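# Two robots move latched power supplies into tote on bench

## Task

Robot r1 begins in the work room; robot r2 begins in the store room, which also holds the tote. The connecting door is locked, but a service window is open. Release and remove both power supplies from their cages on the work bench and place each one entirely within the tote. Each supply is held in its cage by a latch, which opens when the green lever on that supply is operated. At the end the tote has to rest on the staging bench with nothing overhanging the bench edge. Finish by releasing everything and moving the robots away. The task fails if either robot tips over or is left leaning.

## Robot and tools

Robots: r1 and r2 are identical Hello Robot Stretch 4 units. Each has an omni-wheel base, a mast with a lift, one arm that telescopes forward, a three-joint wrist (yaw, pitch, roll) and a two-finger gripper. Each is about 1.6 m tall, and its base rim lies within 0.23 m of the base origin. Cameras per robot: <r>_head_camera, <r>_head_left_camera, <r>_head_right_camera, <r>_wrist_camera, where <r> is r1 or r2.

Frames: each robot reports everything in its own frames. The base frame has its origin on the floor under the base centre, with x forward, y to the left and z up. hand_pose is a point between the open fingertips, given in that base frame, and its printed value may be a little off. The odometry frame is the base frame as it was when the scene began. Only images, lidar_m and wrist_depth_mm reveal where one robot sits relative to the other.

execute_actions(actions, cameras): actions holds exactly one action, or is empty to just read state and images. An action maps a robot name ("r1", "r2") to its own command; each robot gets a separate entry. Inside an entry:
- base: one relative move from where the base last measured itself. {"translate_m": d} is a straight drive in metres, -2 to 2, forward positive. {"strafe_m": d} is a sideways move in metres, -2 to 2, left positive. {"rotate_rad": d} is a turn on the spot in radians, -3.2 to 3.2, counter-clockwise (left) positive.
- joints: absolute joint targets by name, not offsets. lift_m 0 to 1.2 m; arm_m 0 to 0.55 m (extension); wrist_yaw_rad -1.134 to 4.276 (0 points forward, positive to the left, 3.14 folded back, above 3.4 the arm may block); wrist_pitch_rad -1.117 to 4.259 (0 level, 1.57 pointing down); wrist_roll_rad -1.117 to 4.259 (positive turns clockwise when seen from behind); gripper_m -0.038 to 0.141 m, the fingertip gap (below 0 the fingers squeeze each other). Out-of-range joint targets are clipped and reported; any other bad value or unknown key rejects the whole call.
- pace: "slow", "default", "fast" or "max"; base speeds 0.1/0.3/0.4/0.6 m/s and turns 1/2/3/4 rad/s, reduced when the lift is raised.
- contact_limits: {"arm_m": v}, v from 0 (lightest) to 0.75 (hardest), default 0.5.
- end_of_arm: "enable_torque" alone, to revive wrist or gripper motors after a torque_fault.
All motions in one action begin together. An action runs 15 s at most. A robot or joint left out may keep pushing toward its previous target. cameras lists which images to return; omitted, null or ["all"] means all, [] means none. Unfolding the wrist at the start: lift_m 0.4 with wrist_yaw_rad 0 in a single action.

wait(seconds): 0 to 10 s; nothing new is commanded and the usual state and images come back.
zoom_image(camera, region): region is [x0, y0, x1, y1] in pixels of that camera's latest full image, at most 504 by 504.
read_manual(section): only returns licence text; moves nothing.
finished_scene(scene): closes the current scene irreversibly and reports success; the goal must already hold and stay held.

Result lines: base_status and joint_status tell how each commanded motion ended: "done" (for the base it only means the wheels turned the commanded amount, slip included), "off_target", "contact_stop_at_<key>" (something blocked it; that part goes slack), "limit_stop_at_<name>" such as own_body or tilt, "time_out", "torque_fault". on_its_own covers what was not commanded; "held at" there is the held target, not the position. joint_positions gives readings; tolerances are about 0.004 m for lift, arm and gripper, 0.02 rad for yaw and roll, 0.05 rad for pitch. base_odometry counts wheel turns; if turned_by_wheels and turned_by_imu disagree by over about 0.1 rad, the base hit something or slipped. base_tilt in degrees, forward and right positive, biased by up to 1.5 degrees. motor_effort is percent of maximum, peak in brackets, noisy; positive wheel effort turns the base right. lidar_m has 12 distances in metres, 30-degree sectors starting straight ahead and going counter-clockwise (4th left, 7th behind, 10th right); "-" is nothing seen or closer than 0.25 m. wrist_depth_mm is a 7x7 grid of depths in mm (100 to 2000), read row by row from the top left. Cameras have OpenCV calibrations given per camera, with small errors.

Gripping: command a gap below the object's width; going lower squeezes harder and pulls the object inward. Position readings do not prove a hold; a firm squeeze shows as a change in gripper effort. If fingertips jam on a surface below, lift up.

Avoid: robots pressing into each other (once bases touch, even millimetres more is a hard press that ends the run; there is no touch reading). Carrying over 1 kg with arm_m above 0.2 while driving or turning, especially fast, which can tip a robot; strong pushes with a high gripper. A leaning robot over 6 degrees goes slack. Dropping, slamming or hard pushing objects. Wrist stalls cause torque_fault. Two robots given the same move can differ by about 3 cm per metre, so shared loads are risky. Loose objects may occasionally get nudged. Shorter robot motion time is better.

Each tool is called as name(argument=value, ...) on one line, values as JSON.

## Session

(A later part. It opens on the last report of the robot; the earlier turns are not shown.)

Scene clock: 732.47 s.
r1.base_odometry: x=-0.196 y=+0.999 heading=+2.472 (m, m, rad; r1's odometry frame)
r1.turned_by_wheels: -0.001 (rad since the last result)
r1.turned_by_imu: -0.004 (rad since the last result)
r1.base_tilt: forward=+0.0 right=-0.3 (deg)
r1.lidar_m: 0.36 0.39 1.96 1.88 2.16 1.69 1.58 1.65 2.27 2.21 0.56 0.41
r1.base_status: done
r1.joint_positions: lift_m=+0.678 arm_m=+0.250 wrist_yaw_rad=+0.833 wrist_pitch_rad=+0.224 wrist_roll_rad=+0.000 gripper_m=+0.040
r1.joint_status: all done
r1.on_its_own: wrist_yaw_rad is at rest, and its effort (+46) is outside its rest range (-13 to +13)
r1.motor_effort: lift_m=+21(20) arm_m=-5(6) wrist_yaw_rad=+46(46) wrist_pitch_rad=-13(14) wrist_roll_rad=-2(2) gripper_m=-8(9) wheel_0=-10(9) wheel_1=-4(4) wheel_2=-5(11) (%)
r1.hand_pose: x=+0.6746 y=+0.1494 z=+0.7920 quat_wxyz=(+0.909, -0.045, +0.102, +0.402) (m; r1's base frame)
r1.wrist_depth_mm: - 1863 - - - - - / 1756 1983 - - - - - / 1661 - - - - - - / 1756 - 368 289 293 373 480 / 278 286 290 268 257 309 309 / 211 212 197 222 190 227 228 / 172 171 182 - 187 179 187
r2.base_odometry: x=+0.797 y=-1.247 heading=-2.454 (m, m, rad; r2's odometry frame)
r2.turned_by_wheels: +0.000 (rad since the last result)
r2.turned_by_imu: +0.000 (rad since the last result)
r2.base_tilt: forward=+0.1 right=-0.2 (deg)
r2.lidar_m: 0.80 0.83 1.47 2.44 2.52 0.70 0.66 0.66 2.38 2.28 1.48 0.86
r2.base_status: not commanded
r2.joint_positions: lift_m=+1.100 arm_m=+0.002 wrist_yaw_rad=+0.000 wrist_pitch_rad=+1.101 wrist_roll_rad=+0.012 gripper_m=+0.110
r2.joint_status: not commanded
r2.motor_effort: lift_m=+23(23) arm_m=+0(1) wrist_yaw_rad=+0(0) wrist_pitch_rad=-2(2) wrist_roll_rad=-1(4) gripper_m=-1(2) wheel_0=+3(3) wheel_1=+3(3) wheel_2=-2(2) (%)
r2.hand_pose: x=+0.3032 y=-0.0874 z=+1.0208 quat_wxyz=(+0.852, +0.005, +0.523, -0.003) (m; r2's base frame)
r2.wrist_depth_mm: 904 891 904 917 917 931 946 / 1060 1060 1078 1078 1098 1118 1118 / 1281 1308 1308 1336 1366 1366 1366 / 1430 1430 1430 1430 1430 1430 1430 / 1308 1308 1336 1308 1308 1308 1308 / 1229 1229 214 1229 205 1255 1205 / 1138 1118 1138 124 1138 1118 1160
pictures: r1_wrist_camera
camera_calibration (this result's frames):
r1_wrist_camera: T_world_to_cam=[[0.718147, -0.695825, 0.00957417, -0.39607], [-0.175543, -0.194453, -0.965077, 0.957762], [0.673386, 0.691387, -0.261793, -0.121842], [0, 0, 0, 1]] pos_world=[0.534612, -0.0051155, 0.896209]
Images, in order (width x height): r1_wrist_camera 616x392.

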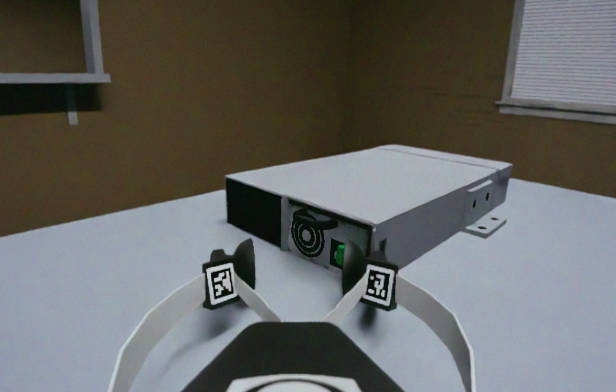

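execute_actions(actions=[{"r1":{"joints":{"gripper_m":0.025,"wrist_yaw_rad":0.865,"arm_m":0.248}}}], cameras=["r1_wrist_camera"])

zoom_image(camera="r1_wrist_camera", region=[270, 190, 430, 310])

Scene clock: 733.40 s.
r1.base_odometry: x=-0.196 y=+0.999 heading=+2.474 (m, m, rad; r1's odometry frame)
r1.turned_by_wheels: +0.002 (rad since the last result)
r1.turned_by_imu: +0.002 (rad since the last result)
r1.base_tilt: forward=+0.0 right=-0.4 (deg)
r1.lidar_m: 0.39 0.38 1.94 1.86 2.16 1.68 1.59 1.64 2.27 2.22 0.58 0.40
r1.base_status: not commanded
r1.joint_positions: lift_m=+0.678 arm_m=+0.249 wrist_yaw_rad=+0.865 wrist_pitch_rad=+0.223 wrist_roll_rad=+0.000 gripper_m=+0.025
r1.joint_status: all done
r1.motor_effort: lift_m=+20(20) arm_m=-8(13) wrist_yaw_rad=-1(63) wrist_pitch_rad=-8(12) wrist_roll_rad=-3(2) gripper_m=-4(12) wheel_0=+0(12) wheel_1=+0(7) wheel_2=+1(6) (%)
r1.hand_pose: x=+0.6695 y=+0.1574 z=+0.7925 quat_wxyz=(+0.902, -0.046, +0.101, +0.417) (m; r1's base frame)
r1.wrist_depth_mm: - 1863 - - - - - / 1661 1921 - - - - - / 1708 1983 - - - - - / 1708 - 439 320 297 338 480 / 282 290 294 270 242 289 310 / 213 216 195 212 187 229 229 / 173 170 182 - 180 180 187
r2.base_odometry: x=+0.797 y=-1.247 heading=-2.454 (m, m, rad; r2's odometry frame)
r2.turned_by_wheels: +0.000 (rad since the last result)
r2.turned_by_imu: +0.000 (rad since the last result)
r2.base_tilt: forward=+0.2 right=-0.2 (deg)
r2.lidar_m: 0.80 0.84 1.47 2.43 2.54 0.72 0.65 0.72 2.39 2.27 1.48 0.85
r2.base_status: not commanded
r2.joint_positions: lift_m=+1.100 arm_m=+0.002 wrist_yaw_rad=+0.000 wrist_pitch_rad=+1.101 wrist_roll_rad=+0.012 gripper_m=+0.110
r2.joint_status: not commanded
r2.motor_effort: lift_m=+23(22) arm_m=-1(1) wrist_yaw_rad=+0(0) wrist_pitch_rad=-3(3) wrist_roll_rad=-1(2) gripper_m=-1(2) wheel_0=+3(3) wheel_1=+3(3) wheel_2=-2(2) (%)
r2.hand_pose: x=+0.3032 y=-0.0874 z=+1.0208 quat_wxyz=(+0.852, +0.005, +0.523, -0.003) (m; r2's base frame)
r2.wrist_depth_mm: 891 904 904 931 931 931 946 / 1060 1042 1078 1078 1078 1118 1138 / 1281 1308 1336 1308 1336 1336 1397 / 1430 1397 1430 1430 1397 1430 1430 / 1308 1308 1336 1308 1308 1336 1308 / 1255 1229 213 1229 205 1229 1229 / 1160 1138 1138 124 1160 1138 1160
pictures: r1_wrist_camera
camera_calibration (this result's frames):
r1_wrist_camera: T_world_to_cam=[[0.739781, -0.672781, 0.00947192, -0.404808], [-0.168267, -0.198618, -0.965524, 0.955025], [0.651468, 0.712683, -0.260141, -0.113789], [0, 0, 0, 1]] pos_world=[0.534299, -0.001566, 0.896333]
Images, in order (width x height): r1_wrist_camera 616x392.

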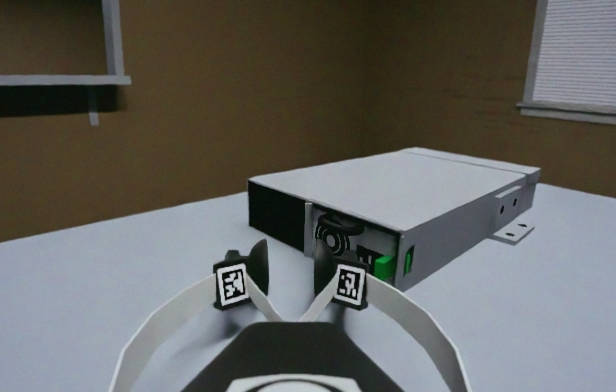

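Region (270, 190, 430, 310) of r1_wrist_camera's 616x392 image, scaled by 3.150; it fills the top 378 rows of this view, and the rest is white.

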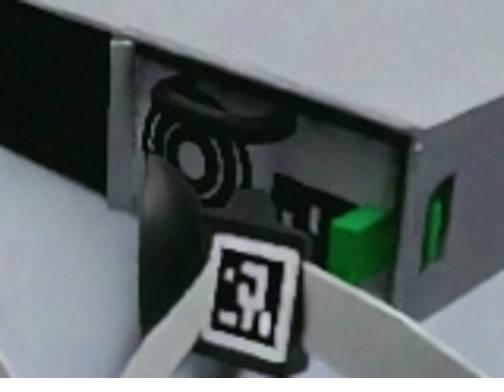

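execute_actions(actions=[{"r1":{"base":{"rotate_rad":0.009},"joints":{"arm_m":0.2,"lift_m":0.95}}}], cameras=[])

execute_actions(actions=[{"r1":{"base":{"strafe_m":0.232},"joints":{"arm_m":0.465,"wrist_yaw_rad":-0.02,"wrist_pitch_rad":1.45,"gripper_m":0.056}}}], cameras=[])

execute_actions(actions=[{"r1":{"joints":{"lift_m":0.9015}}}], cameras=["r1_wrist_camera"])

Scene clock: 736.87 s.
r1.base_odometry: x=-0.196 y=+0.999 heading=+2.483 (m, m, rad; r1's odometry frame)
r1.turned_by_wheels: +0.009 (rad since the last result)
r1.turned_by_imu: +0.009 (rad since the last result)
r1.base_tilt: forward=+0.0 right=-0.3 (deg)
r1.lidar_m: 0.37 0.38 1.94 1.86 2.16 1.67 1.58 1.67 2.28 2.23 0.57 0.39
r1.base_status: done
r1.joint_positions: lift_m=+0.950 arm_m=+0.202 wrist_yaw_rad=+0.865 wrist_pitch_rad=+0.222 wrist_roll_rad=+0.000 gripper_m=+0.025
r1.joint_status: all done
r1.motor_effort: lift_m=+23(24) arm_m=-9(11) wrist_yaw_rad=-1(3) wrist_pitch_rad=-8(9) wrist_roll_rad=-2(3) gripper_m=-5(4) wheel_0=-1(1) wheel_1=+0(4) wheel_2=+1(2) (%)
r1.hand_pose: x=+0.6215 y=+0.1575 z=+1.0643 quat_wxyz=(+0.902, -0.046, +0.101, +0.417) (m; r1's base frame)
r1.wrist_depth_mm: - 1808 - - - - - / - - - - - - - / 1708 - - - - - - / 1708 - - - - - - / 1808 - - - - - - / 1808 1921 195 627 187 1921 - / 1499 1464 1576 - 488 512 569
r2.base_odometry: x=+0.797 y=-1.247 heading=-2.454 (m, m, rad; r2's odometry frame)
r2.turned_by_wheels: +0.000 (rad since the last result)
r2.turned_by_imu: +0.001 (rad since the last result)
r2.base_tilt: forward=+0.2 right=-0.2 (deg)
r2.lidar_m: 0.79 0.83 1.47 2.43 2.54 0.70 0.67 0.67 2.36 2.27 1.47 0.83
r2.base_status: not commanded
r2.joint_positions: lift_m=+1.100 arm_m=+0.002 wrist_yaw_rad=+0.000 wrist_pitch_rad=+1.101 wrist_roll_rad=+0.012 gripper_m=+0.110
r2.joint_status: not commanded
r2.motor_effort: lift_m=+23(23) arm_m=-1(1) wrist_yaw_rad=+0(0) wrist_pitch_rad=-2(2) wrist_roll_rad=-1(2) gripper_m=-1(1) wheel_0=+3(3) wheel_1=+3(3) wheel_2=-2(2) (%)
r2.hand_pose: x=+0.3032 y=-0.0874 z=+1.0208 quat_wxyz=(+0.852, +0.005, +0.523, -0.003) (m; r2's base frame)
r2.wrist_depth_mm: 891 904 891 917 931 931 946 / 1042 1060 1078 1078 1098 1118 1138 / 1281 1308 1336 1336 1336 1366 1397 / 1430 1430 1430 1430 1397 1430 1464 / 1336 1308 1308 1336 1308 1308 1336 / 1229 1182 214 1205 205 1229 1205 / 1138 1138 1118 124 1138 1138 1160
pictures: none
No camera images: the call's "cameras" was empty. Leave "cameras" out to get every camera's image.

Scene clock: 738.93 s.
r1.base_odometry: x=-0.338 y=+0.815 heading=+2.483 (m, m, rad; r1's odometry frame)
r1.turned_by_wheels: +0.000 (rad since the last result)
r1.turned_by_imu: +0.000 (rad since the last result)
r1.base_tilt: forward=-0.1 right=-0.4 (deg)
r1.lidar_m: 0.37 0.40 1.69 1.64 1.89 1.66 1.60 1.66 2.29 2.45 0.57 0.42
r1.base_status: done
r1.joint_positions: lift_m=+0.950 arm_m=+0.463 wrist_yaw_rad=-0.020 wrist_pitch_rad=+1.450 wrist_roll_rad=+0.000 gripper_m=+0.056
r1.joint_status: all done
r1.motor_effort: lift_m=+23(23) arm_m=+9(7) wrist_yaw_rad=-2(6) wrist_pitch_rad=-2(4) wrist_roll_rad=-1(2) gripper_m=-4(4) wheel_0=+1(8) wheel_1=-1(7) wheel_2=+1(1) (%)
r1.hand_pose: x=+0.6674 y=-0.0881 z=+0.8416 quat_wxyz=(+0.748, +0.007, +0.663, -0.007) (m; r1's base frame)
r1.wrist_depth_mm: 303 262 263 267 319 319 322 / 303 259 260 264 314 317 320 / 297 256 260 260 309 315 317 / 297 300 301 304 310 312 315 / 297 297 300 304 307 310 314 / 293 296 198 300 203 309 310 / 290 293 296 - 306 307 309
r2.base_odometry: x=+0.797 y=-1.247 heading=-2.454 (m, m, rad; r2's odometry frame)
r2.turned_by_wheels: +0.000 (rad since the last result)
r2.turned_by_imu: +0.001 (rad since the last result)
r2.base_tilt: forward=+0.1 right=-0.1 (deg)
r2.lidar_m: 0.80 0.84 1.42 2.43 2.54 0.70 0.66 0.71 2.38 2.27 1.46 0.84
r2.base_status: not commanded
r2.joint_positions: lift_m=+1.100 arm_m=+0.002 wrist_yaw_rad=+0.000 wrist_pitch_rad=+1.101 wrist_roll_rad=+0.012 gripper_m=+0.110
r2.joint_status: not commanded
r2.motor_effort: lift_m=+23(23) arm_m=+0(0) wrist_yaw_rad=+0(0) wrist_pitch_rad=-2(2) wrist_roll_rad=-1(2) gripper_m=+0(1) wheel_0=+3(3) wheel_1=+3(3) wheel_2=-2(2) (%)
r2.hand_pose: x=+0.3032 y=-0.0874 z=+1.0208 quat_wxyz=(+0.852, +0.005, +0.523, -0.003) (m; r2's base frame)
r2.wrist_depth_mm: 904 891 917 904 917 931 960 / 1042 1060 1098 1078 1078 1098 1118 / 1281 1308 1336 1336 1336 1366 1397 / 1430 1430 1430 1430 1397 1430 1464 / 1336 1336 1308 1308 1308 1308 1336 / 1229 1205 213 1229 205 1229 1229 / 1160 1138 1118 123 1160 1138 1160
pictures: none
No camera images: the call's "cameras" was empty. Leave "cameras" out to get every camera's image.

Scene clock: 740.03 s.
r1.base_odometry: x=-0.338 y=+0.815 heading=+2.483 (m, m, rad; r1's odometry frame)
r1.turned_by_wheels: +0.000 (rad since the last result)
r1.turned_by_imu: +0.000 (rad since the last result)
r1.base_tilt: forward=+0.0 right=-0.4 (deg)
r1.lidar_m: 0.37 0.43 1.67 1.64 1.88 1.67 1.59 1.67 2.29 2.45 0.57 0.38
r1.base_status: not commanded
r1.joint_positions: lift_m=+0.902 arm_m=+0.463 wrist_yaw_rad=-0.020 wrist_pitch_rad=+1.450 wrist_roll_rad=+0.000 gripper_m=+0.056
r1.joint_status: all done
r1.motor_effort: lift_m=+17(21) arm_m=+9(9) wrist_yaw_rad=-2(3) wrist_pitch_rad=-1(1) wrist_roll_rad=-1(1) gripper_m=-4(1) wheel_0=+1(1) wheel_1=-1(1) wheel_2=+1(1) (%)
r1.hand_pose: x=+0.6674 y=-0.0881 z=+0.7936 quat_wxyz=(+0.748, +0.007, +0.663, -0.007) (m; r1's base frame)
r1.wrist_depth_mm: 256 211 215 216 267 270 274 / 253 212 214 216 265 270 272 / 252 208 212 214 264 267 268 / 250 254 255 257 263 265 267 / 250 251 253 255 259 262 265 / 247 249 198 253 202 260 264 / 245 247 249 - 256 257 262
r2.base_odometry: x=+0.797 y=-1.247 heading=-2.454 (m, m, rad; r2's odometry frame)
r2.turned_by_wheels: +0.000 (rad since the last result)
r2.turned_by_imu: +0.000 (rad since the last result)
r2.base_tilt: forward=+0.1 right=-0.2 (deg)
r2.lidar_m: 0.79 0.84 1.48 2.44 2.56 0.71 0.66 0.70 2.36 2.28 1.49 0.82
r2.base_status: not commanded
r2.joint_positions: lift_m=+1.100 arm_m=+0.002 wrist_yaw_rad=+0.000 wrist_pitch_rad=+1.101 wrist_roll_rad=+0.012 gripper_m=+0.110
r2.joint_status: not commanded
r2.motor_effort: lift_m=+23(23) arm_m=+0(1) wrist_yaw_rad=+0(0) wrist_pitch_rad=-3(2) wrist_roll_rad=-2(2) gripper_m=-2(1) wheel_0=+3(3) wheel_1=+3(3) wheel_2=-2(2) (%)
r2.hand_pose: x=+0.3032 y=-0.0874 z=+1.0208 quat_wxyz=(+0.852, +0.005, +0.523, -0.003) (m; r2's base frame)
r2.wrist_depth_mm: 891 891 917 904 917 946 946 / 1060 1060 1060 1078 1098 1118 1118 / 1281 1281 1308 1308 1366 1366 1366 / 1430 1430 1397 1430 1430 1430 1430 / 1281 1308 1336 1281 1308 1308 1336 / 1229 1205 213 1229 206 1229 1229 / 1160 1118 1138 124 1160 1138 1138
pictures: r1_wrist_camera
camera_calibration (this result's frames):
r1_wrist_camera: T_world_to_cam=[[-0.0214938, -0.999208, 0.0334738, -0.108211], [-0.996626, 0.0187615, -0.0799009, 0.776082], [0.0792096, -0.0350782, -0.996241, 0.963015], [0, 0, 0, 1]] pos_world=[0.694858, -0.0889047, 1.02503]
Images, in order (width x height): r1_wrist_camera 616x392.

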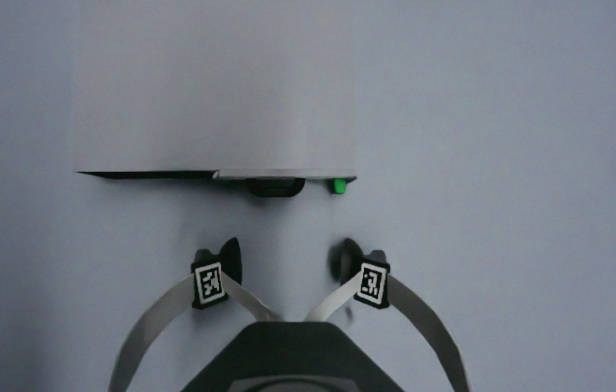

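execute_actions(actions=[{"r1":{"base":{"strafe_m":-0.0025},"joints":{"gripper_m":0.062,"arm_m":0.48}}}], cameras=[])

execute_actions(actions=[{"r1":{"joints":{"arm_m":0.496}}}], cameras=["r1_wrist_camera"])

zoom_image(camera="r1_wrist_camera", region=[190, 190, 400, 330])

Scene clock: 741.07 s.
r1.base_odometry: x=-0.337 y=+0.817 heading=+2.483 (m, m, rad; r1's odometry frame)
r1.turned_by_wheels: +0.000 (rad since the last result)
r1.turned_by_imu: +0.000 (rad since the last result)
r1.base_tilt: forward=+0.1 right=-0.4 (deg)
r1.lidar_m: 0.37 0.40 1.71 1.65 1.89 1.67 1.59 1.66 2.31 2.45 0.57 0.41
r1.base_status: done
r1.joint_positions: lift_m=+0.902 arm_m=+0.478 wrist_yaw_rad=-0.020 wrist_pitch_rad=+1.450 wrist_roll_rad=+0.000 gripper_m=+0.062
r1.joint_status: all done
r1.motor_effort: lift_m=+16(17) arm_m=+9(8) wrist_yaw_rad=-2(2) wrist_pitch_rad=-2(0) wrist_roll_rad=+0(1) gripper_m=-2(4) wheel_0=+0(7) wheel_1=-1(6) wheel_2=+1(1) (%)
r1.hand_pose: x=+0.6823 y=-0.0881 z=+0.7936 quat_wxyz=(+0.748, +0.007, +0.663, -0.007) (m; r1's base frame)
r1.wrist_depth_mm: 255 212 215 219 268 268 272 / 255 210 213 215 266 268 272 / 252 209 211 214 264 265 270 / 250 210 211 214 263 266 266 / 248 252 253 255 259 262 266 / 247 247 251 253 198 260 263 / 245 246 250 - 256 257 262
r2.base_odometry: x=+0.797 y=-1.247 heading=-2.454 (m, m, rad; r2's odometry frame)
r2.turned_by_wheels: +0.000 (rad since the last result)
r2.turned_by_imu: +0.000 (rad since the last result)
r2.base_tilt: forward=+0.2 right=-0.2 (deg)
r2.lidar_m: 0.80 0.85 1.50 2.46 2.54 0.69 0.65 0.70 2.37 2.27 1.49 0.82
r2.base_status: not commanded
r2.joint_positions: lift_m=+1.100 arm_m=+0.002 wrist_yaw_rad=+0.000 wrist_pitch_rad=+1.101 wrist_roll_rad=+0.012 gripper_m=+0.110
r2.joint_status: not commanded
r2.motor_effort: lift_m=+23(23) arm_m=+0(1) wrist_yaw_rad=+0(0) wrist_pitch_rad=-3(2) wrist_roll_rad=-3(2) gripper_m=-1(1) wheel_0=+3(3) wheel_1=+3(3) wheel_2=-2(2) (%)
r2.hand_pose: x=+0.3032 y=-0.0874 z=+1.0208 quat_wxyz=(+0.852, +0.005, +0.523, -0.003) (m; r2's base frame)
r2.wrist_depth_mm: 891 891 917 917 917 931 946 / 1060 1078 1078 1078 1098 1118 1118 / 1308 1308 1308 1336 1336 1397 1397 / 1430 1430 1397 1430 1430 1397 1430 / 1308 1336 1308 1308 1308 1308 1336 / 1205 1205 213 1205 205 1229 1205 / 1138 1118 1138 124 1160 1138 1138
pictures: none
No camera images: the call's "cameras" was empty. Leave "cameras" out to get every camera's image.

Scene clock: 741.73 s.
r1.base_odometry: x=-0.337 y=+0.817 heading=+2.483 (m, m, rad; r1's odometry frame)
r1.turned_by_wheels: +0.000 (rad since the last result)
r1.turned_by_imu: +0.000 (rad since the last result)
r1.base_tilt: forward=-0.1 right=-0.4 (deg)
r1.lidar_m: 0.38 0.41 1.71 1.64 1.90 1.68 1.59 1.68 2.30 2.45 0.54 0.38
r1.base_status: not commanded
r1.joint_positions: lift_m=+0.902 arm_m=+0.494 wrist_yaw_rad=-0.020 wrist_pitch_rad=+1.450 wrist_roll_rad=+0.000 gripper_m=+0.062
r1.joint_status: all done
r1.motor_effort: lift_m=+17(17) arm_m=+9(8) wrist_yaw_rad=-1(2) wrist_pitch_rad=-1(1) wrist_roll_rad=-1(2) gripper_m=-3(2) wheel_0=+0(0) wheel_1=-1(1) wheel_2=+1(1) (%)
r1.hand_pose: x=+0.6983 y=-0.0881 z=+0.7936 quat_wxyz=(+0.748, +0.007, +0.663, -0.008) (m; r1's base frame)
r1.wrist_depth_mm: 255 212 213 217 266 270 273 / 253 211 213 216 265 268 271 / 252 209 211 213 263 267 267 / 249 208 209 212 260 266 268 / 247 250 222 255 259 262 264 / 246 248 249 253 200 259 262 / 245 247 250 - 257 258 262
r2.base_odometry: x=+0.797 y=-1.247 heading=-2.454 (m, m, rad; r2's odometry frame)
r2.turned_by_wheels: +0.000 (rad since the last result)
r2.turned_by_imu: +0.000 (rad since the last result)
r2.base_tilt: forward=+0.1 right=-0.3 (deg)
r2.lidar_m: 0.80 0.84 1.46 2.43 2.51 0.71 0.67 0.69 2.36 2.28 1.50 0.82
r2.base_status: not commanded
r2.joint_positions: lift_m=+1.100 arm_m=+0.002 wrist_yaw_rad=+0.000 wrist_pitch_rad=+1.101 wrist_roll_rad=+0.012 gripper_m=+0.110
r2.joint_status: not commanded
r2.motor_effort: lift_m=+23(23) arm_m=+0(1) wrist_yaw_rad=+0(0) wrist_pitch_rad=-3(2) wrist_roll_rad=-1(3) gripper_m=-1(1) wheel_0=+3(3) wheel_1=+3(3) wheel_2=-2(2) (%)
r2.hand_pose: x=+0.3032 y=-0.0874 z=+1.0208 quat_wxyz=(+0.852, +0.005, +0.523, -0.003) (m; r2's base frame)
r2.wrist_depth_mm: 904 904 904 917 931 931 946 / 1060 1060 1060 1078 1078 1098 1118 / 1281 1308 1308 1308 1336 1366 1366 / 1430 1430 1430 1397 1430 1430 1430 / 1336 1308 1336 1308 1336 1308 1308 / 1229 1205 213 1229 206 1229 1229 / 1160 1118 1138 124 1138 1118 1160
pictures: r1_wrist_camera
camera_calibration (this result's frames):
r1_wrist_camera: T_world_to_cam=[[-0.0215997, -0.999206, 0.0334741, -0.107474], [-0.996639, 0.0188738, -0.0797105, 0.80679], [0.0790155, -0.0350833, -0.996256, 0.960704], [0, 0, 0, 1]] pos_world=[0.725847, -0.0889113, 1.02501]
Images, in order (width x height): r1_wrist_camera 616x392.

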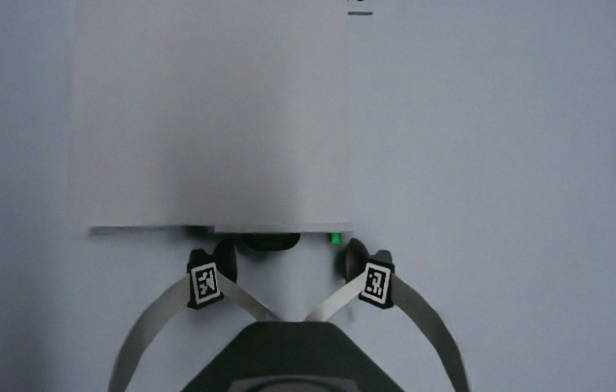

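Region (190, 190, 400, 330) of r1_wrist_camera's 616x392 image, scaled by 2.400.

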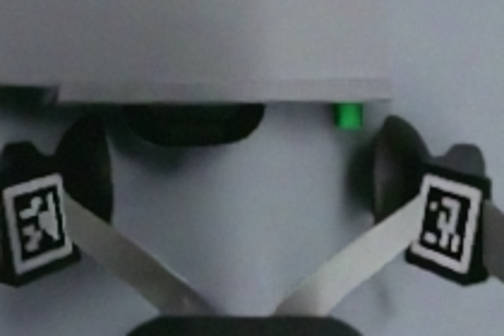

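execute_actions(actions=[{"r1":{"joints":{"arm_m":0.4995,"lift_m":0.8985}}}], cameras=[])

execute_actions(actions=[{"r1":{"base":{"strafe_m":0.009},"joints":{"gripper_m":0.044}}}], cameras=["r1_wrist_camera"])

zoom_image(camera="r1_wrist_camera", region=[190, 190, 400, 330])

Scene clock: 742.37 s.
r1.base_odometry: x=-0.337 y=+0.817 heading=+2.483 (m, m, rad; r1's odometry frame)
r1.turned_by_wheels: +0.000 (rad since the last result)
r1.turned_by_imu: +0.000 (rad since the last result)
r1.base_tilt: forward=+0.0 right=-0.3 (deg)
r1.lidar_m: 0.38 0.37 1.69 1.66 1.89 1.67 1.59 1.68 2.28 2.41 0.57 0.41
r1.base_status: not commanded
r1.joint_positions: lift_m=+0.899 arm_m=+0.498 wrist_yaw_rad=-0.020 wrist_pitch_rad=+1.450 wrist_roll_rad=+0.000 gripper_m=+0.062
r1.joint_status: all done
r1.motor_effort: lift_m=+17(17) arm_m=+9(10) wrist_yaw_rad=-2(1) wrist_pitch_rad=-3(3) wrist_roll_rad=-2(0) gripper_m=-2(2) wheel_0=+0(0) wheel_1=-1(1) wheel_2=+1(1) (%)
r1.hand_pose: x=+0.7018 y=-0.0881 z=+0.7905 quat_wxyz=(+0.748, +0.007, +0.663, -0.007) (m; r1's base frame)
r1.wrist_depth_mm: 251 208 212 214 263 267 270 / 250 207 210 212 262 265 267 / 248 206 208 211 259 264 266 / 247 205 208 209 257 260 264 / 245 247 216 253 255 260 262 / 244 245 247 251 199 256 260 / 242 244 247 - 253 255 258
r2.base_odometry: x=+0.797 y=-1.247 heading=-2.454 (m, m, rad; r2's odometry frame)
r2.turned_by_wheels: +0.000 (rad since the last result)
r2.turned_by_imu: +0.000 (rad since the last result)
r2.base_tilt: forward=+0.2 right=-0.2 (deg)
r2.lidar_m: 0.78 0.85 1.46 2.42 2.53 0.71 0.65 0.72 2.37 2.29 1.47 0.83
r2.base_status: not commanded
r2.joint_positions: lift_m=+1.100 arm_m=+0.002 wrist_yaw_rad=+0.000 wrist_pitch_rad=+1.101 wrist_roll_rad=+0.012 gripper_m=+0.110
r2.joint_status: not commanded
r2.motor_effort: lift_m=+23(23) arm_m=+0(1) wrist_yaw_rad=+0(0) wrist_pitch_rad=-2(3) wrist_roll_rad=+1(1) gripper_m=+0(0) wheel_0=+3(3) wheel_1=+3(3) wheel_2=-2(2) (%)
r2.hand_pose: x=+0.3032 y=-0.0874 z=+1.0208 quat_wxyz=(+0.852, +0.005, +0.523, -0.003) (m; r2's base frame)
r2.wrist_depth_mm: 904 904 904 917 917 931 960 / 1060 1060 1098 1078 1098 1098 1118 / 1281 1308 1308 1366 1336 1366 1397 / 1464 1430 1397 1430 1397 1366 1430 / 1308 1336 1308 1336 1336 1308 1308 / 1229 1229 213 1229 206 1205 1229 / 1138 1138 1138 124 1138 1138 1160
pictures: none
No camera images: the call's "cameras" was empty. Leave "cameras" out to get every camera's image.

Scene clock: 743.27 s.
r1.base_odometry: x=-0.342 y=+0.810 heading=+2.483 (m, m, rad; r1's odometry frame)
r1.turned_by_wheels: +0.000 (rad since the last result)
r1.turned_by_imu: +0.000 (rad since the last result)
r1.base_tilt: forward=+0.0 right=-0.3 (deg)
r1.lidar_m: 0.34 0.41 1.70 1.64 1.92 1.67 1.58 1.66 2.32 2.45 0.56 0.40
r1.base_status: done
r1.joint_positions: lift_m=+0.899 arm_m=+0.498 wrist_yaw_rad=-0.021 wrist_pitch_rad=+1.450 wrist_roll_rad=+0.000 gripper_m=+0.044
r1.joint_status: all done
r1.motor_effort: lift_m=+17(17) arm_m=+9(8) wrist_yaw_rad=+0(0) wrist_pitch_rad=-2(1) wrist_roll_rad=-1(2) gripper_m=-7(5) wheel_0=-2(6) wheel_1=+0(5) wheel_2=-1(0) (%)
r1.hand_pose: x=+0.7017 y=-0.0881 z=+0.7905 quat_wxyz=(+0.748, +0.007, +0.663, -0.008) (m; r1's base frame)
r1.wrist_depth_mm: 251 208 211 214 263 266 270 / 250 208 209 213 263 265 267 / 248 207 208 211 259 263 266 / 246 204 207 209 259 262 264 / 245 247 214 251 258 259 262 / 241 245 198 251 193 257 260 / 241 242 248 - 254 257 259
r2.base_odometry: x=+0.797 y=-1.247 heading=-2.454 (m, m, rad; r2's odometry frame)
r2.turned_by_wheels: +0.000 (rad since the last result)
r2.turned_by_imu: +0.000 (rad since the last result)
r2.base_tilt: forward=+0.1 right=-0.2 (deg)
r2.lidar_m: 0.79 0.84 1.47 2.42 2.54 0.69 0.65 0.72 2.36 2.26 1.48 0.84
r2.base_status: not commanded
r2.joint_positions: lift_m=+1.100 arm_m=+0.002 wrist_yaw_rad=+0.000 wrist_pitch_rad=+1.101 wrist_roll_rad=+0.012 gripper_m=+0.110
r2.joint_status: not commanded
r2.motor_effort: lift_m=+23(23) arm_m=-1(0) wrist_yaw_rad=+0(0) wrist_pitch_rad=-2(3) wrist_roll_rad=-3(2) gripper_m=-1(0) wheel_0=+3(3) wheel_1=+3(3) wheel_2=-2(2) (%)
r2.hand_pose: x=+0.3032 y=-0.0874 z=+1.0208 quat_wxyz=(+0.852, +0.005, +0.523, -0.003) (m; r2's base frame)
r2.wrist_depth_mm: 891 904 917 917 931 946 960 / 1060 1078 1060 1098 1098 1098 1138 / 1308 1308 1308 1336 1366 1366 1366 / 1430 1397 1430 1430 1430 1430 1430 / 1281 1308 1308 1308 1308 1336 1366 / 1229 1205 214 1229 205 1229 1229 / 1138 1118 1160 124 1160 1118 1138
pictures: r1_wrist_camera
camera_calibration (this result's frames):
r1_wrist_camera: T_world_to_cam=[[-0.0222196, -0.999193, 0.0334741, -0.106882], [-0.996631, 0.0194939, -0.0796628, 0.809984], [0.0789459, -0.0351314, -0.99626, 0.957459], [0, 0, 0, 1]] pos_world=[0.729293, -0.0889489, 1.02198]
Images, in order (width x height): r1_wrist_camera 616x392.

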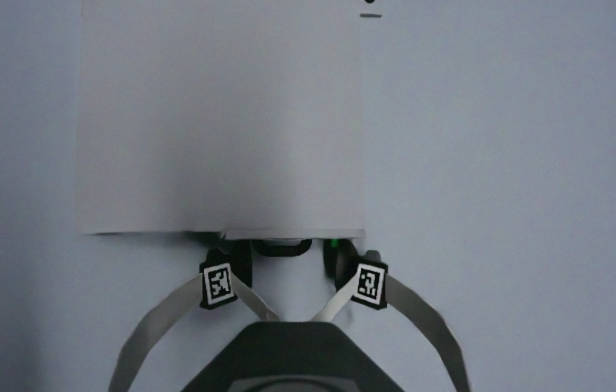

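Region (190, 190, 400, 330) of r1_wrist_camera's 616x392 image, scaled by 2.400.

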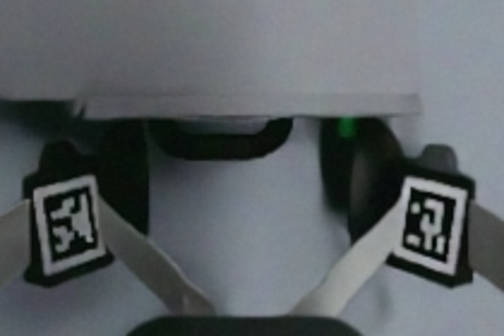

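Lever caught. Go deeper.

execute_actions(actions=[{"r1":{"base":{"strafe_m":0.002},"joints":{"arm_m":0.505,"gripper_m":0.04}}}], cameras=[])

execute_actions(actions=[{"r1":{"joints":{"arm_m":0.509}}}], cameras=["r1_wrist_camera"])

zoom_image(camera="r1_wrist_camera", region=[190, 190, 400, 330])

Scene clock: 744.00 s.
r1.base_odometry: x=-0.343 y=+0.809 heading=+2.482 (m, m, rad; r1's odometry frame)
r1.turned_by_wheels: -0.001 (rad since the last result)
r1.turned_by_imu: -0.001 (rad since the last result)
r1.base_tilt: forward=+0.0 right=-0.4 (deg)
r1.lidar_m: 0.34 0.40 1.66 1.64 1.89 1.67 1.58 1.68 2.31 2.44 0.54 0.38
r1.base_status: done
r1.joint_positions: lift_m=+0.899 arm_m=+0.503 wrist_yaw_rad=-0.023 wrist_pitch_rad=+1.454 wrist_roll_rad=+0.000 gripper_m=+0.040
r1.joint_status: all done
r1.motor_effort: lift_m=+17(17) arm_m=+10(10) wrist_yaw_rad=+7(6) wrist_pitch_rad=-13(13) wrist_roll_rad=-3(2) gripper_m=-4(5) wheel_0=-4(6) wheel_1=+0(7) wheel_2=-3(3) (%)
r1.hand_pose: x=+0.7057 y=-0.0882 z=+0.7904 quat_wxyz=(+0.747, +0.008, +0.665, -0.009) (m; r1's base frame)
r1.wrist_depth_mm: 251 208 210 211 263 266 272 / 249 206 209 212 262 264 265 / 246 205 208 210 259 265 266 / 245 204 206 208 258 260 264 / 245 247 212 214 256 258 262 / 243 244 197 251 192 257 260 / 241 244 247 - 254 256 258
r2.base_odometry: x=+0.797 y=-1.247 heading=-2.454 (m, m, rad; r2's odometry frame)
r2.turned_by_wheels: +0.000 (rad since the last result)
r2.turned_by_imu: +0.000 (rad since the last result)
r2.base_tilt: forward=+0.1 right=-0.3 (deg)
r2.lidar_m: 0.80 0.84 1.48 2.43 2.56 0.71 0.64 0.72 2.37 2.27 1.46 0.84
r2.base_status: not commanded
r2.joint_positions: lift_m=+1.100 arm_m=+0.002 wrist_yaw_rad=+0.000 wrist_pitch_rad=+1.101 wrist_roll_rad=+0.012 gripper_m=+0.110
r2.joint_status: not commanded
r2.motor_effort: lift_m=+23(23) arm_m=-1(0) wrist_yaw_rad=+0(0) wrist_pitch_rad=-3(2) wrist_roll_rad=-3(3) gripper_m=-1(1) wheel_0=+3(3) wheel_1=+3(3) wheel_2=-2(2) (%)
r2.hand_pose: x=+0.3032 y=-0.0874 z=+1.0208 quat_wxyz=(+0.852, +0.005, +0.523, -0.003) (m; r2's base frame)
r2.wrist_depth_mm: 891 904 904 904 917 931 946 / 1060 1060 1078 1078 1078 1118 1138 / 1281 1281 1308 1336 1366 1366 1366 / 1397 1397 1430 1430 1430 1430 1430 / 1308 1308 1308 1336 1308 1336 1308 / 1229 1229 214 1229 205 1255 1229 / 1138 1118 1138 123 1138 1138 1160
pictures: none
No camera images: the call's "cameras" was empty. Leave "cameras" out to get every camera's image.

Scene clock: 744.50 s.
r1.base_odometry: x=-0.343 y=+0.809 heading=+2.482 (m, m, rad; r1's odometry frame)
r1.turned_by_wheels: +0.000 (rad since the last result)
r1.turned_by_imu: +0.000 (rad since the last result)
r1.base_tilt: forward=+0.0 right=-0.4 (deg)
r1.lidar_m: 0.36 0.43 1.69 1.65 1.89 1.64 1.58 1.66 2.30 2.45 0.54 0.37
r1.base_status: not commanded
r1.joint_positions: lift_m=+0.899 arm_m=+0.507 wrist_yaw_rad=-0.024 wrist_pitch_rad=+1.458 wrist_roll_rad=+0.000 gripper_m=+0.040
r1.joint_status: all done
r1.motor_effort: lift_m=+17(17) arm_m=+11(10) wrist_yaw_rad=+9(9) wrist_pitch_rad=-23(24) wrist_roll_rad=-2(4) gripper_m=-5(5) wheel_0=-4(4) wheel_1=+0(0) wheel_2=-3(3) (%)
r1.hand_pose: x=+0.7084 y=-0.0882 z=+0.7903 quat_wxyz=(+0.746, +0.008, +0.666, -0.009) (m; r1's base frame)
r1.wrist_depth_mm: 249 208 209 212 263 265 267 / 247 206 208 211 260 265 266 / 246 205 206 209 259 262 265 / 246 204 206 209 257 260 264 / 246 245 206 212 257 258 260 / 242 244 196 251 191 257 259 / 241 244 247 - 254 256 259
r2.base_odometry: x=+0.797 y=-1.247 heading=-2.454 (m, m, rad; r2's odometry frame)
r2.turned_by_wheels: +0.000 (rad since the last result)
r2.turned_by_imu: +0.000 (rad since the last result)
r2.base_tilt: forward=+0.2 right=-0.2 (deg)
r2.lidar_m: 0.78 0.85 1.48 2.44 2.51 0.69 0.65 0.70 2.37 2.28 1.49 0.83
r2.base_status: not commanded
r2.joint_positions: lift_m=+1.100 arm_m=+0.002 wrist_yaw_rad=+0.000 wrist_pitch_rad=+1.101 wrist_roll_rad=+0.012 gripper_m=+0.110
r2.joint_status: not commanded
r2.motor_effort: lift_m=+22(23) arm_m=-1(0) wrist_yaw_rad=+0(0) wrist_pitch_rad=-3(3) wrist_roll_rad=-1(1) gripper_m=-1(2) wheel_0=+3(3) wheel_1=+3(3) wheel_2=-2(2) (%)
r2.hand_pose: x=+0.3032 y=-0.0874 z=+1.0208 quat_wxyz=(+0.852, +0.005, +0.523, -0.003) (m; r2's base frame)
r2.wrist_depth_mm: 891 904 891 917 931 931 946 / 1042 1060 1078 1078 1098 1118 1118 / 1308 1308 1308 1336 1336 1397 1366 / 1430 1430 1397 1430 1430 1430 1430 / 1308 1308 1336 1336 1308 1308 1308 / 1205 1229 213 1205 205 1229 1205 / 1138 1118 1138 123 1160 1138 1138
pictures: r1_wrist_camera
camera_calibration (this result's frames):
r1_wrist_camera: T_world_to_cam=[[-0.0253773, -0.999118, 0.033447, -0.10451], [-0.997132, 0.0229121, -0.0721309, 0.811326], [0.071301, -0.0351815, -0.996834, 0.962542], [0, 0, 0, 1]] pos_world=[0.737717, -0.0891432, 1.02151]
Images, in order (width x height): r1_wrist_camera 616x392.

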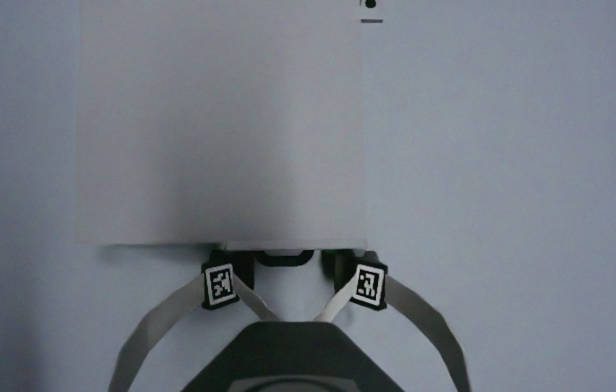

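Region (190, 190, 400, 330) of r1_wrist_camera's 616x392 image, scaled by 2.400.

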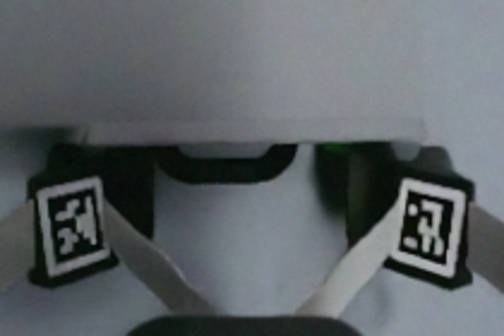

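execute_actions(actions=[{"r1":{"base":{"strafe_m":-0.003},"joints":{"gripper_m":0.02,"lift_m":0.896}}}], cameras=[])

execute_actions(actions=[{"r1":{"joints":{"gripper_m":0.0,"lift_m":0.8915}}}], cameras=[])

execute_actions(actions=[{"r1":{"joints":{"gripper_m":-0.02,"lift_m":0.887,"arm_m":0.51}}}], cameras=["r1_wrist_camera"])

zoom_image(camera="r1_wrist_camera", region=[190, 190, 400, 330])

Scene clock: 745.70 s.
r1.base_odometry: x=-0.341 y=+0.811 heading=+2.482 (m, m, rad; r1's odometry frame)
r1.turned_by_wheels: +0.000 (rad since the last result)
r1.turned_by_imu: +0.000 (rad since the last result)
r1.base_tilt: forward=+0.0 right=-0.3 (deg)
r1.lidar_m: 0.37 0.39 1.65 1.65 1.86 1.68 1.60 1.67 2.29 2.46 0.55 0.42
r1.base_status: done
r1.joint_positions: lift_m=+0.896 arm_m=+0.507 wrist_yaw_rad=-0.023 wrist_pitch_rad=+1.457 wrist_roll_rad=+0.000 gripper_m=+0.020
r1.joint_status: all done
r1.motor_effort: lift_m=+18(19) arm_m=+10(11) wrist_yaw_rad=+6(8) wrist_pitch_rad=-22(23) wrist_roll_rad=-3(2) gripper_m=-15(14) wheel_0=+2(0) wheel_1=+1(6) wheel_2=-2(3) (%)
r1.hand_pose: x=+0.7087 y=-0.0881 z=+0.7877 quat_wxyz=(+0.746, +0.008, +0.666, -0.009) (m; r1's base frame)
r1.wrist_depth_mm: 247 203 205 207 257 262 263 / 245 202 205 206 256 259 262 / 242 201 203 205 254 258 260 / 243 200 202 204 251 256 258 / 241 244 202 207 252 255 257 / 238 240 194 248 195 253 255 / 238 240 243 - 250 252 255
r2.base_odometry: x=+0.797 y=-1.247 heading=-2.454 (m, m, rad; r2's odometry frame)
r2.turned_by_wheels: +0.000 (rad since the last result)
r2.turned_by_imu: +0.000 (rad since the last result)
r2.base_tilt: forward=+0.2 right=-0.1 (deg)
r2.lidar_m: 0.78 0.83 1.48 2.44 2.53 0.71 0.64 0.69 2.37 2.26 1.49 0.83
r2.base_status: not commanded
r2.joint_positions: lift_m=+1.100 arm_m=+0.002 wrist_yaw_rad=+0.000 wrist_pitch_rad=+1.101 wrist_roll_rad=+0.012 gripper_m=+0.110
r2.joint_status: not commanded
r2.motor_effort: lift_m=+23(23) arm_m=+0(1) wrist_yaw_rad=+0(0) wrist_pitch_rad=-2(3) wrist_roll_rad=-2(2) gripper_m=+0(0) wheel_0=+3(3) wheel_1=+3(3) wheel_2=-2(2) (%)
r2.hand_pose: x=+0.3032 y=-0.0874 z=+1.0208 quat_wxyz=(+0.852, +0.005, +0.523, -0.003) (m; r2's base frame)
r2.wrist_depth_mm: 891 904 904 931 917 946 946 / 1060 1060 1060 1078 1098 1118 1138 / 1281 1308 1308 1336 1308 1366 1366 / 1430 1430 1430 1430 1430 1430 1464 / 1336 1308 1336 1336 1308 1281 1308 / 1205 1182 214 1229 206 1229 1229 / 1118 1138 1138 124 1160 1118 1160
pictures: none
No camera images: the call's "cameras" was empty. Leave "cameras" out to get every camera's image.

Scene clock: 746.63 s.
r1.base_odometry: x=-0.341 y=+0.811 heading=+2.482 (m, m, rad; r1's odometry frame)
r1.turned_by_wheels: +0.000 (rad since the last result)
r1.turned_by_imu: +0.000 (rad since the last result)
r1.base_tilt: forward=+0.0 right=-0.3 (deg)
r1.lidar_m: 0.36 0.41 1.70 1.65 1.91 1.67 1.60 1.67 2.31 2.45 0.57 0.39
r1.base_status: not commanded
r1.joint_positions: lift_m=+0.891 arm_m=+0.507 wrist_yaw_rad=-0.023 wrist_pitch_rad=+1.457 wrist_roll_rad=+0.000 gripper_m=+0.001
r1.joint_status: all done
r1.motor_effort: lift_m=+20(20) arm_m=+10(10) wrist_yaw_rad=+7(6) wrist_pitch_rad=-21(22) wrist_roll_rad=-1(1) gripper_m=-22(23) wheel_0=+1(2) wheel_1=+1(1) wheel_2=-3(3) (%)
r1.hand_pose: x=+0.7087 y=-0.0881 z=+0.7831 quat_wxyz=(+0.746, +0.008, +0.666, -0.009) (m; r1's base frame)
r1.wrist_depth_mm: 240 198 200 202 251 256 256 / 238 196 199 200 251 254 255 / 236 196 198 200 249 252 254 / 236 194 196 198 247 251 253 / 236 237 196 200 245 249 252 / 234 236 187 241 188 248 249 / 232 236 237 - 243 247 249
r2.base_odometry: x=+0.797 y=-1.247 heading=-2.454 (m, m, rad; r2's odometry frame)
r2.turned_by_wheels: +0.000 (rad since the last result)
r2.turned_by_imu: +0.000 (rad since the last result)
r2.base_tilt: forward=+0.1 right=-0.1 (deg)
r2.lidar_m: 0.79 0.84 1.50 2.43 2.53 0.70 0.65 0.71 2.37 2.27 1.48 0.84
r2.base_status: not commanded
r2.joint_positions: lift_m=+1.100 arm_m=+0.002 wrist_yaw_rad=+0.000 wrist_pitch_rad=+1.101 wrist_roll_rad=+0.012 gripper_m=+0.110
r2.joint_status: not commanded
r2.motor_effort: lift_m=+22(23) arm_m=-1(0) wrist_yaw_rad=+0(0) wrist_pitch_rad=-2(3) wrist_roll_rad=-2(3) gripper_m=-1(1) wheel_0=+3(3) wheel_1=+3(3) wheel_2=-2(2) (%)
r2.hand_pose: x=+0.3032 y=-0.0874 z=+1.0208 quat_wxyz=(+0.852, +0.005, +0.523, -0.003) (m; r2's base frame)
r2.wrist_depth_mm: 904 891 917 917 917 931 946 / 1060 1060 1060 1078 1098 1118 1118 / 1281 1308 1308 1336 1366 1336 1366 / 1430 1430 1430 1430 1430 1430 1464 / 1308 1308 1308 1336 1308 1336 1336 / 1229 1205 215 1229 205 1229 1255 / 1138 1118 1138 124 1138 1138 1160
pictures: none
No camera images: the call's "cameras" was empty. Leave "cameras" out to get every camera's image.

Scene clock: 747.47 s.
r1.base_odometry: x=-0.341 y=+0.811 heading=+2.482 (m, m, rad; r1's odometry frame)
r1.turned_by_wheels: +0.000 (rad since the last result)
r1.turned_by_imu: +0.000 (rad since the last result)
r1.base_tilt: forward=+0.0 right=-0.4 (deg)
r1.lidar_m: 0.39 0.39 1.68 1.63 1.85 1.66 1.59 1.69 2.29 2.46 0.56 0.42
r1.base_status: not commanded
r1.joint_positions: lift_m=+0.887 arm_m=+0.508 wrist_yaw_rad=-0.023 wrist_pitch_rad=+1.459 wrist_roll_rad=+0.000 gripper_m=-0.019
r1.joint_status: all done
r1.on_its_own: wrist_pitch_rad is at rest, and its effort (-26) is outside its rest range (-23 to +23)
r1.motor_effort: lift_m=+20(20) arm_m=+11(11) wrist_yaw_rad=+9(8) wrist_pitch_rad=-26(27) wrist_roll_rad=-1(4) gripper_m=-26(27) wheel_0=+2(1) wheel_1=+1(2) wheel_2=-3(3) (%)
r1.hand_pose: x=+0.7091 y=-0.0882 z=+0.7785 quat_wxyz=(+0.746, +0.008, +0.666, -0.009) (m; r1's base frame)
r1.wrist_depth_mm: 235 193 195 198 246 249 251 / 234 191 195 197 245 248 251 / 232 191 193 195 244 247 249 / 231 190 191 193 242 246 248 / 230 233 190 195 241 246 247 / 229 232 186 236 185 242 245 / 228 232 233 - 240 243 243
r2.base_odometry: x=+0.797 y=-1.247 heading=-2.454 (m, m, rad; r2's odometry frame)
r2.turned_by_wheels: +0.000 (rad since the last result)
r2.turned_by_imu: +0.000 (rad since the last result)
r2.base_tilt: forward=+0.0 right=-0.2 (deg)
r2.lidar_m: 0.80 0.83 1.50 2.43 2.54 0.70 0.63 0.70 2.38 2.27 1.47 0.83
r2.base_status: not commanded
r2.joint_positions: lift_m=+1.100 arm_m=+0.002 wrist_yaw_rad=+0.000 wrist_pitch_rad=+1.101 wrist_roll_rad=+0.012 gripper_m=+0.110
r2.joint_status: not commanded
r2.motor_effort: lift_m=+23(23) arm_m=-1(0) wrist_yaw_rad=+0(0) wrist_pitch_rad=-2(3) wrist_roll_rad=-1(2) gripper_m=-1(1) wheel_0=+3(3) wheel_1=+3(3) wheel_2=-2(2) (%)
r2.hand_pose: x=+0.3032 y=-0.0874 z=+1.0208 quat_wxyz=(+0.852, +0.005, +0.523, -0.003) (m; r2's base frame)
r2.wrist_depth_mm: 891 904 904 904 931 931 946 / 1042 1060 1060 1098 1078 1098 1118 / 1308 1281 1308 1336 1336 1366 1366 / 1430 1397 1464 1430 1397 1430 1430 / 1308 1366 1308 1308 1308 1308 1336 / 1229 1182 214 1229 205 1229 1229 / 1138 1118 1160 124 1138 1138 1138
pictures: r1_wrist_camera
camera_calibration (this result's frames):
r1_wrist_camera: T_world_to_cam=[[-0.0251147, -0.999125, 0.0334577, -0.104283], [-0.997211, 0.0226855, -0.0711067, 0.810415], [0.0702854, -0.0351502, -0.996907, 0.95156], [0, 0, 0, 1]] pos_world=[0.738655, -0.0891285, 1.00973]
Images, in order (width x height): r1_wrist_camera 616x392.

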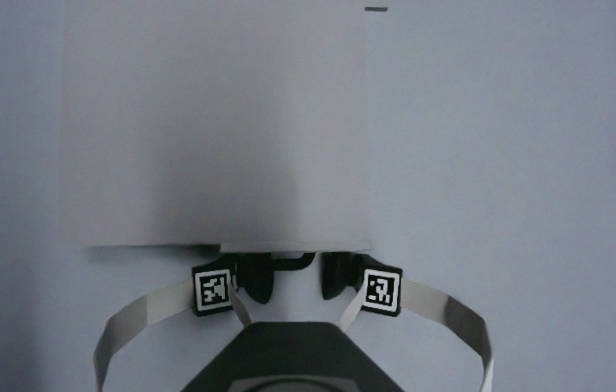

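Region (190, 190, 400, 330) of r1_wrist_camera's 616x392 image, scaled by 2.400.

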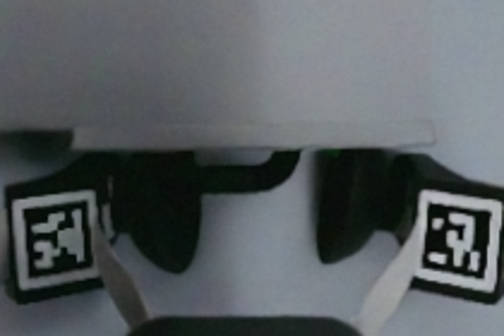

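execute_actions(actions=[{"r1":{"joints":{"lift_m":0.8845,"arm_m":0.497}}}], cameras=[])

execute_actions(actions=[{"r1":{"joints":{"arm_m":0.49}}}], cameras=["r1_wrist_camera"])

zoom_image(camera="r1_wrist_camera", region=[190, 190, 400, 330])

Scene clock: 748.30 s.
r1.base_odometry: x=-0.341 y=+0.811 heading=+2.482 (m, m, rad; r1's odometry frame)
r1.turned_by_wheels: +0.000 (rad since the last result)
r1.turned_by_imu: +0.000 (rad since the last result)
r1.base_tilt: forward=+0.0 right=-0.4 (deg)
r1.lidar_m: 0.36 0.42 1.71 1.62 1.88 1.66 1.59 1.64 2.27 2.46 0.57 0.41
r1.base_status: not commanded
r1.joint_positions: lift_m=+0.885 arm_m=+0.499 wrist_yaw_rad=-0.018 wrist_pitch_rad=+1.444 wrist_roll_rad=+0.000 gripper_m=-0.019
r1.joint_status: all done
r1.motor_effort: lift_m=+19(20) arm_m=-11(9) wrist_yaw_rad=-6(9) wrist_pitch_rad=+17(27) wrist_roll_rad=-1(0) gripper_m=-23(24) wheel_0=+1(1) wheel_1=+1(2) wheel_2=+1(3) (%)
r1.hand_pose: x=+0.7048 y=-0.0881 z=+0.7766 quat_wxyz=(+0.751, +0.006, +0.661, -0.007) (m; r1's base frame)
r1.wrist_depth_mm: 237 196 196 200 250 255 255 / 236 194 196 199 248 252 254 / 234 192 195 197 246 249 251 / 232 190 192 195 244 247 250 / 231 234 194 196 242 245 247 / 229 231 183 236 185 242 247 / 228 229 233 - 238 240 243
r2.base_odometry: x=+0.797 y=-1.247 heading=-2.454 (m, m, rad; r2's odometry frame)
r2.turned_by_wheels: +0.000 (rad since the last result)
r2.turned_by_imu: +0.000 (rad since the last result)
r2.base_tilt: forward=+0.1 right=-0.2 (deg)
r2.lidar_m: 0.77 0.84 1.48 2.44 2.52 0.69 0.67 0.68 2.39 2.26 1.48 0.84
r2.base_status: not commanded
r2.joint_positions: lift_m=+1.100 arm_m=+0.002 wrist_yaw_rad=+0.000 wrist_pitch_rad=+1.101 wrist_roll_rad=+0.012 gripper_m=+0.110
r2.joint_status: not commanded
r2.motor_effort: lift_m=+23(23) arm_m=+0(0) wrist_yaw_rad=+0(0) wrist_pitch_rad=-3(2) wrist_roll_rad=-3(2) gripper_m=-1(0) wheel_0=+3(3) wheel_1=+3(3) wheel_2=-2(2) (%)
r2.hand_pose: x=+0.3032 y=-0.0874 z=+1.0208 quat_wxyz=(+0.852, +0.005, +0.523, -0.003) (m; r2's base frame)
r2.wrist_depth_mm: 904 917 917 917 931 946 946 / 1042 1060 1098 1078 1078 1118 1118 / 1281 1308 1308 1336 1397 1397 1366 / 1397 1430 1430 1430 1397 1430 1430 / 1336 1308 1308 1308 1336 1336 1336 / 1229 1205 214 1229 206 1229 1229 / 1138 1118 1160 124 1138 1138 1138
pictures: none
No camera images: the call's "cameras" was empty. Leave "cameras" out to get every camera's image.

Scene clock: 748.93 s.
r1.base_odometry: x=-0.341 y=+0.811 heading=+2.482 (m, m, rad; r1's odometry frame)
r1.turned_by_wheels: +0.000 (rad since the last result)
r1.turned_by_imu: -0.001 (rad since the last result)
r1.base_tilt: forward=-0.1 right=-0.4 (deg)
r1.lidar_m: 0.37 0.42 1.70 1.63 1.88 1.65 1.59 1.67 2.29 2.46 0.54 0.42
r1.base_status: not commanded
r1.joint_positions: lift_m=+0.885 arm_m=+0.492 wrist_yaw_rad=-0.020 wrist_pitch_rad=+1.450 wrist_roll_rad=+0.000 gripper_m=-0.020
r1.joint_status: all done
r1.motor_effort: lift_m=+19(19) arm_m=-9(11) wrist_yaw_rad=-2(6) wrist_pitch_rad=-1(20) wrist_roll_rad=+1(5) gripper_m=-14(23) wheel_0=+1(6) wheel_1=+2(4) wheel_2=+1(6) (%)
r1.hand_pose: x=+0.6955 y=-0.0881 z=+0.7764 quat_wxyz=(+0.748, +0.007, +0.663, -0.008) (m; r1's base frame)
r1.wrist_depth_mm: 237 196 198 200 248 254 254 / 236 195 196 198 248 251 253 / 235 193 195 196 246 249 253 / 232 190 193 195 243 248 249 / 232 234 236 206 240 245 247 / 230 231 183 201 174 246 246 / 229 229 232 - 239 241 243
r2.base_odometry: x=+0.797 y=-1.247 heading=-2.454 (m, m, rad; r2's odometry frame)
r2.turned_by_wheels: +0.000 (rad since the last result)
r2.turned_by_imu: +0.000 (rad since the last result)
r2.base_tilt: forward=+0.2 right=-0.2 (deg)
r2.lidar_m: 0.80 0.85 1.44 2.43 2.54 0.68 0.66 0.70 2.40 2.28 1.45 0.84
r2.base_status: not commanded
r2.joint_positions: lift_m=+1.100 arm_m=+0.002 wrist_yaw_rad=+0.000 wrist_pitch_rad=+1.101 wrist_roll_rad=+0.012 gripper_m=+0.110
r2.joint_status: not commanded
r2.motor_effort: lift_m=+23(23) arm_m=-1(0) wrist_yaw_rad=+0(0) wrist_pitch_rad=-3(1) wrist_roll_rad=-2(2) gripper_m=-1(0) wheel_0=+3(3) wheel_1=+3(3) wheel_2=-2(2) (%)
r2.hand_pose: x=+0.3032 y=-0.0874 z=+1.0208 quat_wxyz=(+0.852, +0.005, +0.523, -0.003) (m; r2's base frame)
r2.wrist_depth_mm: 891 891 904 917 917 946 960 / 1042 1060 1060 1078 1078 1118 1118 / 1308 1308 1308 1336 1366 1336 1366 / 1430 1397 1430 1430 1397 1430 1397 / 1308 1336 1336 1308 1308 1308 1308 / 1229 1205 213 1205 206 1229 1205 / 1160 1118 1160 124 1138 1138 1138
pictures: r1_wrist_camera
camera_calibration (this result's frames):
r1_wrist_camera: T_world_to_cam=[[-0.022072, -0.999197, 0.0334449, -0.106617], [-0.996611, 0.0193386, -0.0799555, 0.802808], [0.0792445, -0.0350963, -0.996237, 0.943627], [0, 0, 0, 1]] pos_world=[0.722956, -0.0889385, 1.00783]
Images, in order (width x height): r1_wrist_camera 616x392.

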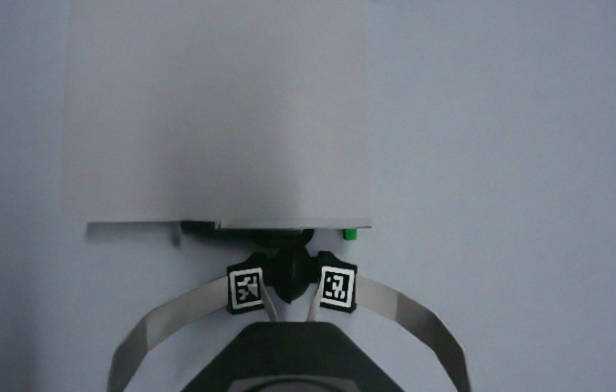

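Region (190, 190, 400, 330) of r1_wrist_camera's 616x392 image, scaled by 2.400.

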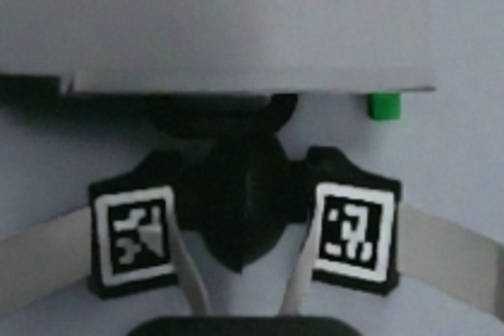

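execute_actions(actions=[{"r1":{"base":{"rotate_rad":-0.04},"joints":{"arm_m":0.0,"lift_m":0.95,"gripper_m":0.056}}}], cameras=["r1_head_right_camera"])

Scene clock: 751.77 s.
r1.base_odometry: x=-0.341 y=+0.811 heading=+2.442 (m, m, rad; r1's odometry frame)
r1.turned_by_wheels: -0.040 (rad since the last result)
r1.turned_by_imu: -0.040 (rad since the last result)
r1.base_tilt: forward=+0.0 right=-0.3 (deg)
r1.lidar_m: 0.36 0.40 1.71 1.63 1.85 1.66 1.60 1.63 2.20 2.46 0.58 0.40
r1.base_status: done
r1.joint_positions: lift_m=+0.950 arm_m=+0.003 wrist_yaw_rad=-0.020 wrist_pitch_rad=+1.451 wrist_roll_rad=+0.000 gripper_m=+0.056
r1.joint_status: all done
r1.motor_effort: lift_m=+23(23) arm_m=-9(8) wrist_yaw_rad=-2(4) wrist_pitch_rad=-2(2) wrist_roll_rad=-1(1) gripper_m=-3(13) wheel_0=-1(4) wheel_1=-1(6) wheel_2=-1(5) (%)
r1.hand_pose: x=+0.2063 y=-0.0881 z=+0.8416 quat_wxyz=(+0.748, +0.007, +0.663, -0.008) (m; r1's base frame)
r1.wrist_depth_mm: 307 314 319 320 329 723 1098 / 1060 1025 1042 1078 1078 1118 1118 / 1025 1025 1042 1078 1060 1098 1078 / 1025 1025 1060 1042 1042 1078 1060 / 1025 1042 842 842 1078 1098 1098 / 1008 1025 198 842 202 1078 1098 / 1008 1008 831 - 1025 1060 1078
r2.base_odometry: x=+0.797 y=-1.247 heading=-2.454 (m, m, rad; r2's odometry frame)
r2.turned_by_wheels: +0.000 (rad since the last result)
r2.turned_by_imu: +0.001 (rad since the last result)
r2.base_tilt: forward=+0.2 right=-0.2 (deg)
r2.lidar_m: 0.80 0.85 1.50 2.43 2.56 0.72 0.66 0.69 2.37 2.29 1.48 0.84
r2.base_status: not commanded
r2.joint_positions: lift_m=+1.100 arm_m=+0.002 wrist_yaw_rad=+0.000 wrist_pitch_rad=+1.101 wrist_roll_rad=+0.012 gripper_m=+0.110
r2.joint_status: not commanded
r2.motor_effort: lift_m=+23(23) arm_m=+0(0) wrist_yaw_rad=+0(0) wrist_pitch_rad=-2(2) wrist_roll_rad=+0(1) gripper_m=-1(2) wheel_0=+3(3) wheel_1=+3(3) wheel_2=-2(2) (%)
r2.hand_pose: x=+0.3032 y=-0.0874 z=+1.0208 quat_wxyz=(+0.852, +0.005, +0.523, -0.003) (m; r2's base frame)
r2.wrist_depth_mm: 891 904 917 917 917 931 960 / 1060 1060 1060 1098 1098 1118 1118 / 1281 1308 1308 1336 1336 1366 1366 / 1397 1430 1430 1430 1430 1430 1430 / 1308 1308 1336 1308 1336 1336 1336 / 1229 1205 214 1229 206 1205 1229 / 1160 1118 1138 124 1160 1138 1138
pictures: r1_head_right_camera
Images, in order (width x height): r1_head_right_camera 420x672.

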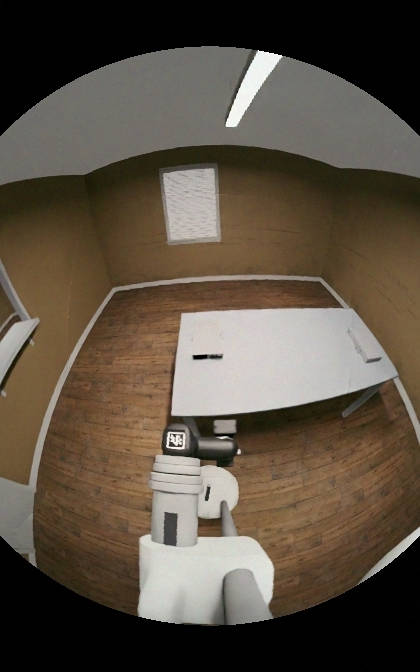

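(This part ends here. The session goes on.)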